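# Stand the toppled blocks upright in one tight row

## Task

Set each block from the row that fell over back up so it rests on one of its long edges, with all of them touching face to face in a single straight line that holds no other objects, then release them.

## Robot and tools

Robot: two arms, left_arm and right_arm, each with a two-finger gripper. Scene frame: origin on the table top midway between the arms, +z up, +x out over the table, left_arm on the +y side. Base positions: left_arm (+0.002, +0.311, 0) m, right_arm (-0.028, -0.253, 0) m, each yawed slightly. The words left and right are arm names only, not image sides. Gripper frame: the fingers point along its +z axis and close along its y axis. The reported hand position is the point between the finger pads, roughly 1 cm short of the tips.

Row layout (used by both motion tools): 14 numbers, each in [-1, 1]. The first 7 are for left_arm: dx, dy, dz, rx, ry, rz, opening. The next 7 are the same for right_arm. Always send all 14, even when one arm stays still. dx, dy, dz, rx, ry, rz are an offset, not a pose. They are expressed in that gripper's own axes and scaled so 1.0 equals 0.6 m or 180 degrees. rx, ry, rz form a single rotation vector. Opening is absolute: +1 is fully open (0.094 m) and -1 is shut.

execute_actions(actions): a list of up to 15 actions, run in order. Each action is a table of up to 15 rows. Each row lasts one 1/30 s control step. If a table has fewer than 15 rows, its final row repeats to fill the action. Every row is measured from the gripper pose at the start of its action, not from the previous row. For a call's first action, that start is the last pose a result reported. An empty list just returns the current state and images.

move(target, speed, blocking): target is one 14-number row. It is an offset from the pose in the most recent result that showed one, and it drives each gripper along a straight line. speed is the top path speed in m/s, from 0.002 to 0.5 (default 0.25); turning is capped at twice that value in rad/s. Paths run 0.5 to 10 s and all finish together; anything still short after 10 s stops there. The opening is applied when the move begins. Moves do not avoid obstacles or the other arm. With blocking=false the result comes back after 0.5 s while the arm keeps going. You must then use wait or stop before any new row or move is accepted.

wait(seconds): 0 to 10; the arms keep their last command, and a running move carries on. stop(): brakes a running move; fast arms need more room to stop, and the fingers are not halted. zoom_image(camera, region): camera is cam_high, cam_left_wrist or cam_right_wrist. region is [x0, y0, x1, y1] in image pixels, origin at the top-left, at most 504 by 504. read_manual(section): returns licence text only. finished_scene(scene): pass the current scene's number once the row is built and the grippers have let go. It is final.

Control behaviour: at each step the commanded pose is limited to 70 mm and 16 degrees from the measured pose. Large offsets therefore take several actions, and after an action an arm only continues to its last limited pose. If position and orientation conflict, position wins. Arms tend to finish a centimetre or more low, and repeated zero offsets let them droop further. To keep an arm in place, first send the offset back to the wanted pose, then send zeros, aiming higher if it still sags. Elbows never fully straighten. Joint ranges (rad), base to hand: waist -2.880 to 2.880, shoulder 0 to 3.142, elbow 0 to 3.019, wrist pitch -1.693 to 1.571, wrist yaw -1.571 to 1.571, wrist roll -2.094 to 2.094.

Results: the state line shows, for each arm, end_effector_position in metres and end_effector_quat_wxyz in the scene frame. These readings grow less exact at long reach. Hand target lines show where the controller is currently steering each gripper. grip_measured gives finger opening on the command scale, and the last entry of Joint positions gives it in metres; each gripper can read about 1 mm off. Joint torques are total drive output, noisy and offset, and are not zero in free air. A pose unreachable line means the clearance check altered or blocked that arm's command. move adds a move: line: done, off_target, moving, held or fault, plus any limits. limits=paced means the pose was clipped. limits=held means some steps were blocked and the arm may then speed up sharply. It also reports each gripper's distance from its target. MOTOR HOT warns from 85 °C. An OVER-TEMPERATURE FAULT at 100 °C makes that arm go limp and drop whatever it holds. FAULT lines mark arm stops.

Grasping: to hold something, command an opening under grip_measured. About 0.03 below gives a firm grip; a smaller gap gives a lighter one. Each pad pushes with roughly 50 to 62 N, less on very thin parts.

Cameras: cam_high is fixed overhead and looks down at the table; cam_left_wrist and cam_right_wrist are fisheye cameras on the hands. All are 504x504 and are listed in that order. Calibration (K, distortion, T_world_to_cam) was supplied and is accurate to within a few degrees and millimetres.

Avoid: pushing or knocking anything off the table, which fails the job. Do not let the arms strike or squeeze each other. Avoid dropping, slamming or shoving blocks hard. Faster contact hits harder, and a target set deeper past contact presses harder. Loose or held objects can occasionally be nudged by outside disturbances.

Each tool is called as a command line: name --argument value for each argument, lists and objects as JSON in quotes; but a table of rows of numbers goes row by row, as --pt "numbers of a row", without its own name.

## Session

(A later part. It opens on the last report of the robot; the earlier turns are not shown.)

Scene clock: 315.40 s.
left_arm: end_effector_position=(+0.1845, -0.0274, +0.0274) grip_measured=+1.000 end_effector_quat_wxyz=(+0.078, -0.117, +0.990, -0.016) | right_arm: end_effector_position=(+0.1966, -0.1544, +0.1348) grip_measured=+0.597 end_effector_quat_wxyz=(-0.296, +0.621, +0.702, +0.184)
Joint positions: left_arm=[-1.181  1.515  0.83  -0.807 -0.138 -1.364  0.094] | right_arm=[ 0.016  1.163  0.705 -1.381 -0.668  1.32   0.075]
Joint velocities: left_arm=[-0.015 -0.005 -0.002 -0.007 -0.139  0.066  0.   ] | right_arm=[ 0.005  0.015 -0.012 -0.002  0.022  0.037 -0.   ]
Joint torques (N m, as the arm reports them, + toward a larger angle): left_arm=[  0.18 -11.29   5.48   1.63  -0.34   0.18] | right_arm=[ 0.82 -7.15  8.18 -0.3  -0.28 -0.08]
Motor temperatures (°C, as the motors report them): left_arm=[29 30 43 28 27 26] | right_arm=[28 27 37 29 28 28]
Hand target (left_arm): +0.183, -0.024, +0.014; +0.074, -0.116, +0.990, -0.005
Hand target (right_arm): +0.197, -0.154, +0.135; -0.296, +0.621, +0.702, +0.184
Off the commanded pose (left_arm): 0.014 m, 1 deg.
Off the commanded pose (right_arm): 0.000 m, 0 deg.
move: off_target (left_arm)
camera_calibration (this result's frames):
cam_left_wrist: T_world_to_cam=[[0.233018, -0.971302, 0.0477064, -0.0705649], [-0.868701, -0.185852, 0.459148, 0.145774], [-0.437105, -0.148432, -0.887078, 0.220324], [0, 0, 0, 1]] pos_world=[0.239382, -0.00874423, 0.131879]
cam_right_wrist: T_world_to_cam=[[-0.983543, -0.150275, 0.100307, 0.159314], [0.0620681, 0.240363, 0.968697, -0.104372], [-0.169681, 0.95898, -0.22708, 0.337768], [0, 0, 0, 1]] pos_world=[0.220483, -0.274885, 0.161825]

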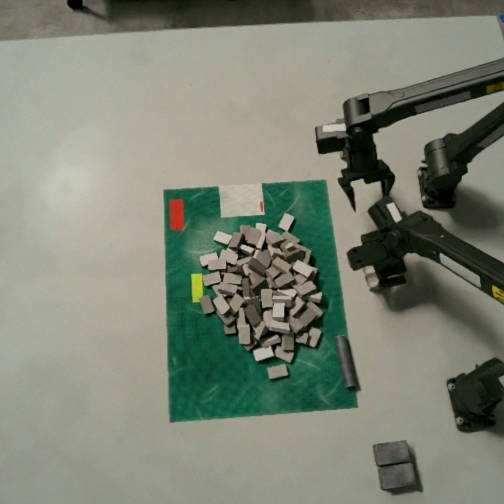

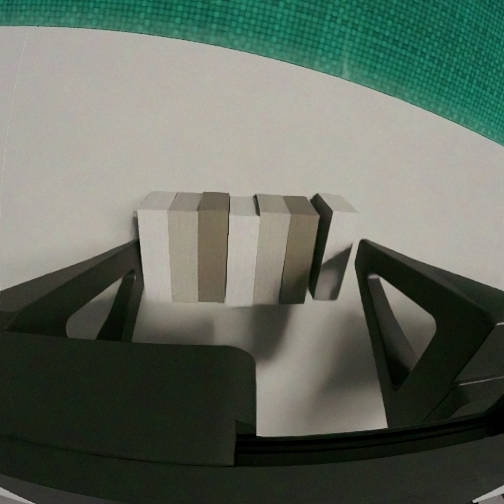

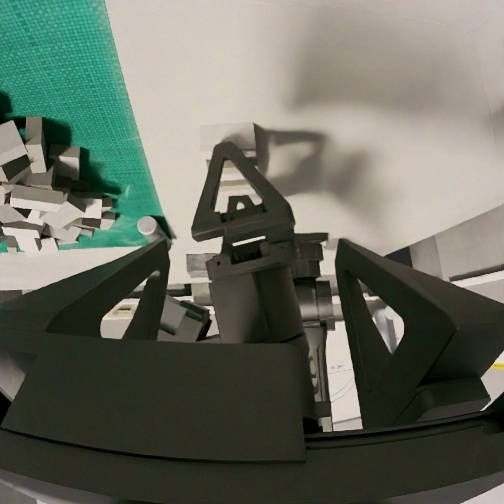

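Fingers are inside now. Lower further, squeeze, release.

move --target '[0.004,0.005,0.03,0,0,0,1, 0,0,0,0,0,0,0.6]' --speed 0.02

move --target '[0,0,0,0,0,0,0.6, 0,0,0,0,0,0,0.6]'

move --target '[0,0,0,0,0,0,1, 0,0,0,0,0,0,0.6]'

move --target '[-0.015,0,-0.12,0,0,0,1, 0,0,0,0,0,0,0.6]' --speed 0.04

Scene clock: 322.03 s.
left_arm: end_effector_position=(+0.1846, -0.0276, +0.0227) grip_measured=+1.000 end_effector_quat_wxyz=(+0.080, -0.117, +0.990, -0.024) | right_arm: end_effector_position=(+0.1966, -0.1544, +0.1348) grip_measured=+0.597 end_effector_quat_wxyz=(-0.296, +0.621, +0.702, +0.184)
Joint positions: left_arm=[-1.181  1.515  0.813 -0.772 -0.138 -1.364  0.094] | right_arm=[ 0.016  1.163  0.705 -1.381 -0.668  1.32   0.075]
Joint velocities: left_arm=[-0.015 -0.015 -0.012 -0.007 -0.007  0.051  0.   ] | right_arm=[-0.005 -0.005 -0.007 -0.017 -0.066 -0.051  0.   ]
Joint torques (N m, as the arm reports them, + toward a larger angle): left_arm=[  0.15 -11.14   5.53   1.85  -0.3    0.19] | right_arm=[ 1.4  -6.5   8.27 -0.01 -0.23 -0.09]
Motor temperatures (°C, as the motors report them): left_arm=[29 30 42 28 27 26] | right_arm=[28 27 37 29 28 28]
Hand target (left_arm): +0.184, -0.025, +0.010; +0.078, -0.117, +0.990, -0.016
Hand target (right_arm): +0.197, -0.154, +0.135; -0.296, +0.621, +0.702, +0.184
Off the commanded pose (left_arm): 0.014 m, 1 deg.
Off the commanded pose (right_arm): 0.000 m, 0 deg.
move: off_target (left_arm)
camera_calibration (this result's frames):
cam_left_wrist: T_world_to_cam=[[0.232601, -0.970406, 0.0648754, -0.0708503], [-0.87209, -0.178576, 0.455598, 0.148879], [-0.43053, -0.16255, -0.887818, 0.214589], [0, 0, 0, 1]] pos_world=[0.238702, -0.00728595, 0.127284]
cam_right_wrist: T_world_to_cam=[[-0.983543, -0.150275, 0.100307, 0.159314], [0.0620681, 0.240363, 0.968697, -0.104372], [-0.169681, 0.95898, -0.22708, 0.337768], [0, 0, 0, 1]] pos_world=[0.220483, -0.274885, 0.161825]

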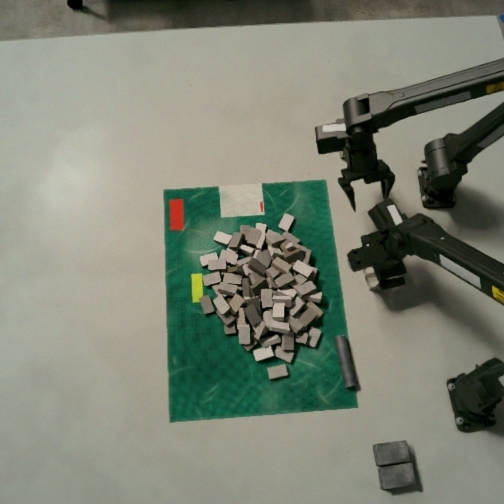

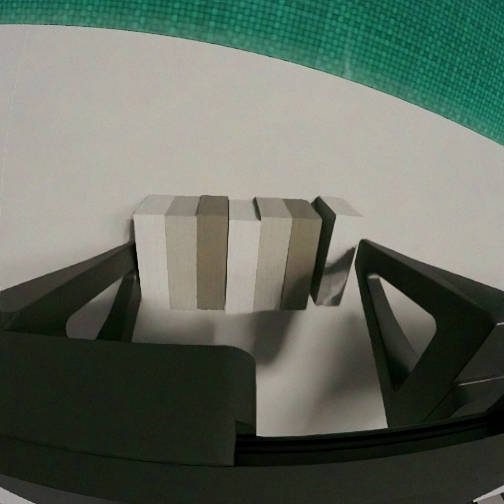

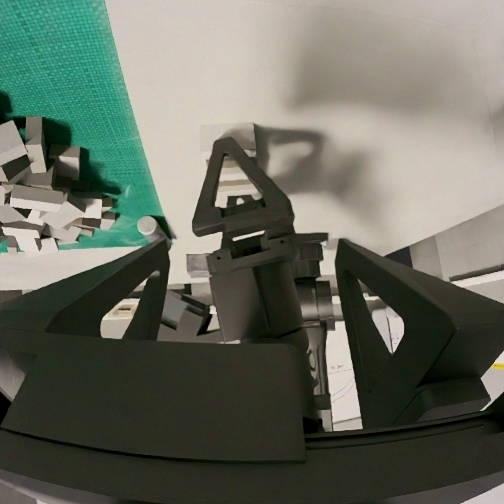

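Scene clock: 322.53 s.
left_arm: end_effector_position=(+0.1842, -0.0267, +0.0223) grip_measured=+0.753 end_effector_quat_wxyz=(+0.080, -0.117, +0.990, -0.023) | right_arm: end_effector_position=(+0.1966, -0.1544, +0.1348) grip_measured=+0.597 end_effector_quat_wxyz=(-0.296, +0.621, +0.702, +0.184)
Joint positions: left_arm=[-1.181  1.515  0.812 -0.774 -0.138 -1.364  0.082] | right_arm=[ 0.016  1.163  0.705 -1.381 -0.668  1.32   0.075]
Joint velocities: left_arm=[-0.005 -0.015 -0.002  0.002 -0.022 -0.022 -0.001] | right_arm=[-0.005 -0.005 -0.002  0.007  0.007  0.022 -0.001]
Joint torques (N m, as the arm reports them, + toward a larger angle): left_arm=[  0.05 -13.68   6.25   1.08  -0.34   0.21] | right_arm=[ 0.81 -7.18  8.14 -0.25 -0.26 -0.09]
Motor temperatures (°C, as the motors report them): left_arm=[29 30 42 28 27 26] | right_arm=[28 27 37 29 28 28]
Hand target (left_arm): +0.185, -0.028, +0.023; +0.080, -0.117, +0.990, -0.024
Hand target (right_arm): +0.197, -0.154, +0.135; -0.296, +0.621, +0.702, +0.184
Off the commanded pose (left_arm): 0.001 m, 0 deg.
Off the commanded pose (right_arm): 0.000 m, 0 deg.
move: done
camera_calibration (this result's frames):
cam_left_wrist: T_world_to_cam=[[0.233061, -0.970492, 0.0618736, -0.0698292], [-0.871581, -0.180241, 0.455917, 0.148758], [-0.431311, -0.160184, -0.887869, 0.214441], [0, 0, 0, 1]] pos_world=[0.23842, -0.0066062, 0.126895]
cam_right_wrist: T_world_to_cam=[[-0.983543, -0.150275, 0.100307, 0.159314], [0.0620681, 0.240363, 0.968697, -0.104372], [-0.169681, 0.95898, -0.22708, 0.337768], [0, 0, 0, 1]] pos_world=[0.220483, -0.274885, 0.161825]

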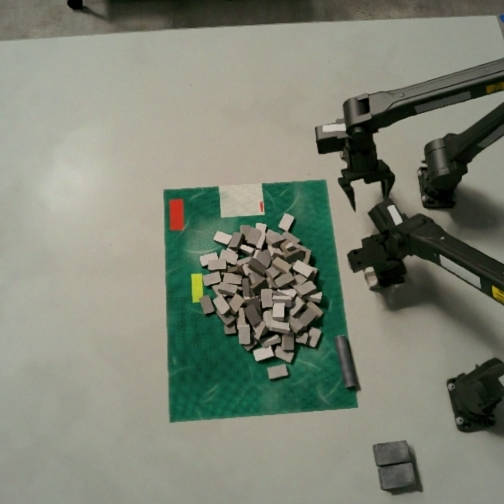

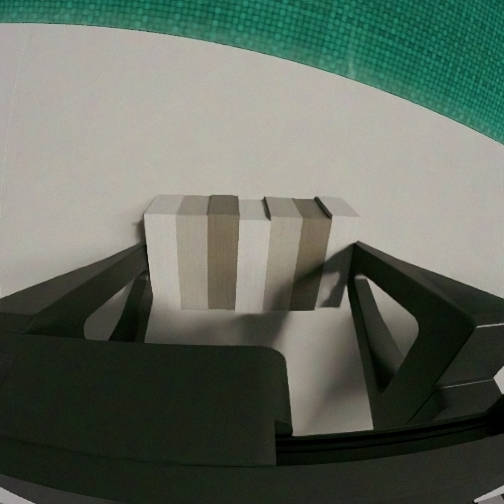

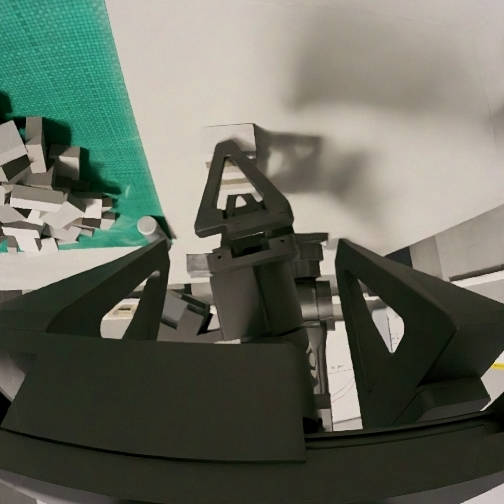

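Scene clock: 323.03 s.
left_arm: end_effector_position=(+0.1842, -0.0267, +0.0223) grip_measured=+1.000 end_effector_quat_wxyz=(+0.080, -0.117, +0.990, -0.023) | right_arm: end_effector_position=(+0.1966, -0.1544, +0.1348) grip_measured=+0.597 end_effector_quat_wxyz=(-0.296, +0.621, +0.702, +0.184)
Joint positions: left_arm=[-1.181  1.515  0.812 -0.774 -0.138 -1.364  0.094] | right_arm=[ 0.016  1.163  0.705 -1.381 -0.668  1.32   0.075]
Joint velocities: left_arm=[-0.034 -0.015 -0.002 -0.012  0.037 -0.066  0.   ] | right_arm=[-0.005  0.005 -0.012  0.002  0.095 -0.095 -0.001]
Joint torques (N m, as the arm reports them, + toward a larger angle): left_arm=[ -0.13 -13.56   6.12   0.93  -0.31   0.19] | right_arm=[ 1.6  -7.51  8.32 -0.23 -0.28 -0.09]
Motor temperatures (°C, as the motors report them): left_arm=[29 30 42 28 27 26] | right_arm=[28 27 36 29 28 28]
Hand target (left_arm): +0.184, -0.027, +0.022; +0.080, -0.117, +0.990, -0.023
Hand target (right_arm): +0.197, -0.154, +0.135; -0.296, +0.621, +0.702, +0.184
Off the commanded pose (left_arm): 0.000 m, 0 deg.
Off the commanded pose (right_arm): 0.000 m, 0 deg.
move: done
camera_calibration (this result's frames):
cam_left_wrist: T_world_to_cam=[[0.233061, -0.970492, 0.0618736, -0.0698292], [-0.871581, -0.180241, 0.455917, 0.148758], [-0.431311, -0.160184, -0.887869, 0.214441], [0, 0, 0, 1]] pos_world=[0.23842, -0.0066062, 0.126895]
cam_right_wrist: T_world_to_cam=[[-0.983543, -0.150275, 0.100307, 0.159314], [0.0620681, 0.240363, 0.968697, -0.104372], [-0.169681, 0.95898, -0.22708, 0.337768], [0, 0, 0, 1]] pos_world=[0.220483, -0.274885, 0.161825]

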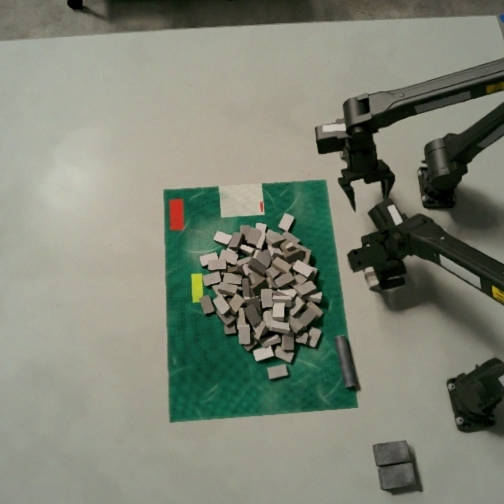

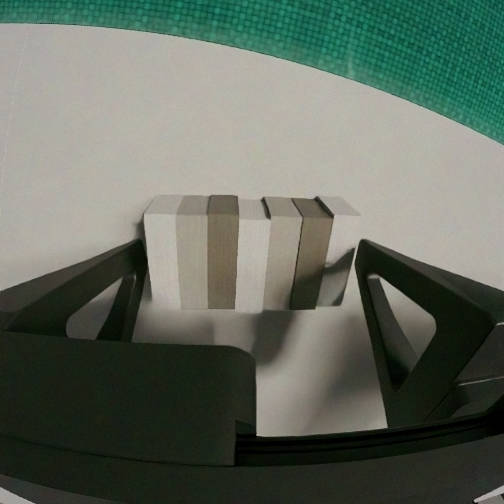

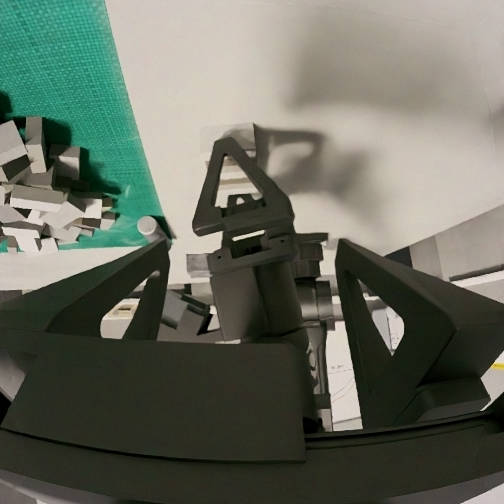

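Scene clock: 325.17 s.
left_arm: end_effector_position=(+0.1747, -0.0061, +0.0747) grip_measured=+1.000 end_effector_quat_wxyz=(+0.073, -0.116, +0.991, -0.001) | right_arm: end_effector_position=(+0.1966, -0.1544, +0.1348) grip_measured=+0.597 end_effector_quat_wxyz=(-0.296, +0.621, +0.702, +0.184)
Joint positions: left_arm=[-1.181  1.391  0.85  -0.982 -0.138 -1.364  0.094] | right_arm=[ 0.016  1.163  0.705 -1.381 -0.668  1.32   0.075]
Joint velocities: left_arm=[ 0.005 -0.005 -0.012 -0.002 -0.037 -0.037  0.   ] | right_arm=[ 0.005 -0.015 -0.017  0.012  0.037  0.022 -0.   ]
Joint torques (N m, as the arm reports them, + toward a larger angle): left_arm=[ -0.34 -13.45  10.09   0.15  -0.34   0.13] | right_arm=[ 0.93 -7.27  8.3  -0.18 -0.29 -0.1 ]
Motor temperatures (°C, as the motors report them): left_arm=[29 30 43 28 27 26] | right_arm=[28 27 36 29 28 28]
Hand target (left_arm): +0.181, -0.022, +0.094; +0.080, -0.117, +0.990, -0.023
Hand target (right_arm): +0.197, -0.154, +0.135; -0.296, +0.621, +0.702, +0.184
Off the commanded pose (left_arm): 0.027 m, 3 deg.
Off the commanded pose (right_arm): 0.000 m, 0 deg.
move: off_target (left_arm)
camera_calibration (this result's frames):
cam_left_wrist: T_world_to_cam=[[0.233824, -0.972129, 0.0170472, -0.0476597], [-0.862682, -0.199348, 0.4648, 0.117913], [-0.448448, -0.123388, -0.885251, 0.263106], [0, 0, 0, 1]] pos_world=[0.230855, 0.00963849, 0.178921]
cam_right_wrist: T_world_to_cam=[[-0.983543, -0.150275, 0.100307, 0.159314], [0.0620681, 0.240363, 0.968697, -0.104372], [-0.169681, 0.95898, -0.22708, 0.337768], [0, 0, 0, 1]] pos_world=[0.220483, -0.274885, 0.161825]

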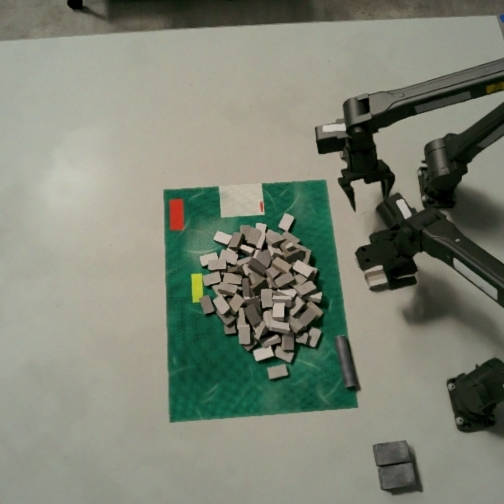

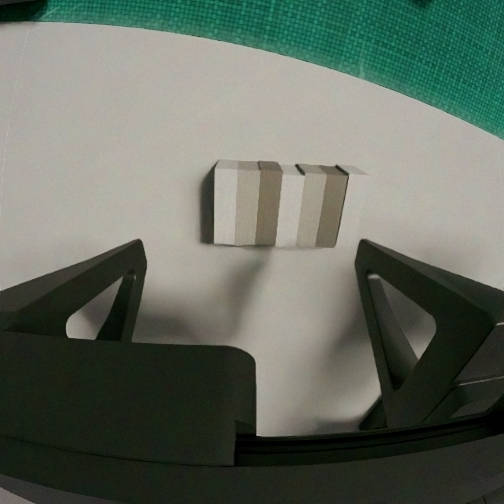

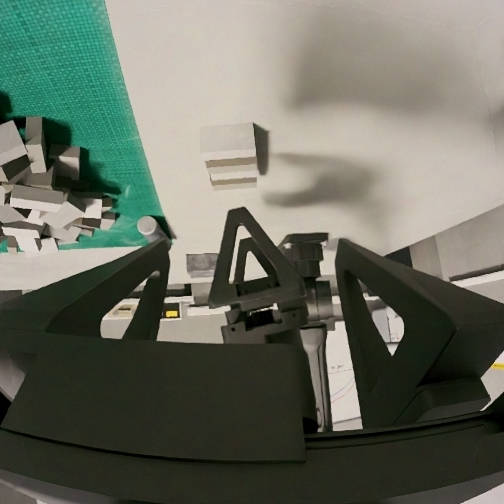

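finished_scene --scene 1

The scene is finished: the task was done.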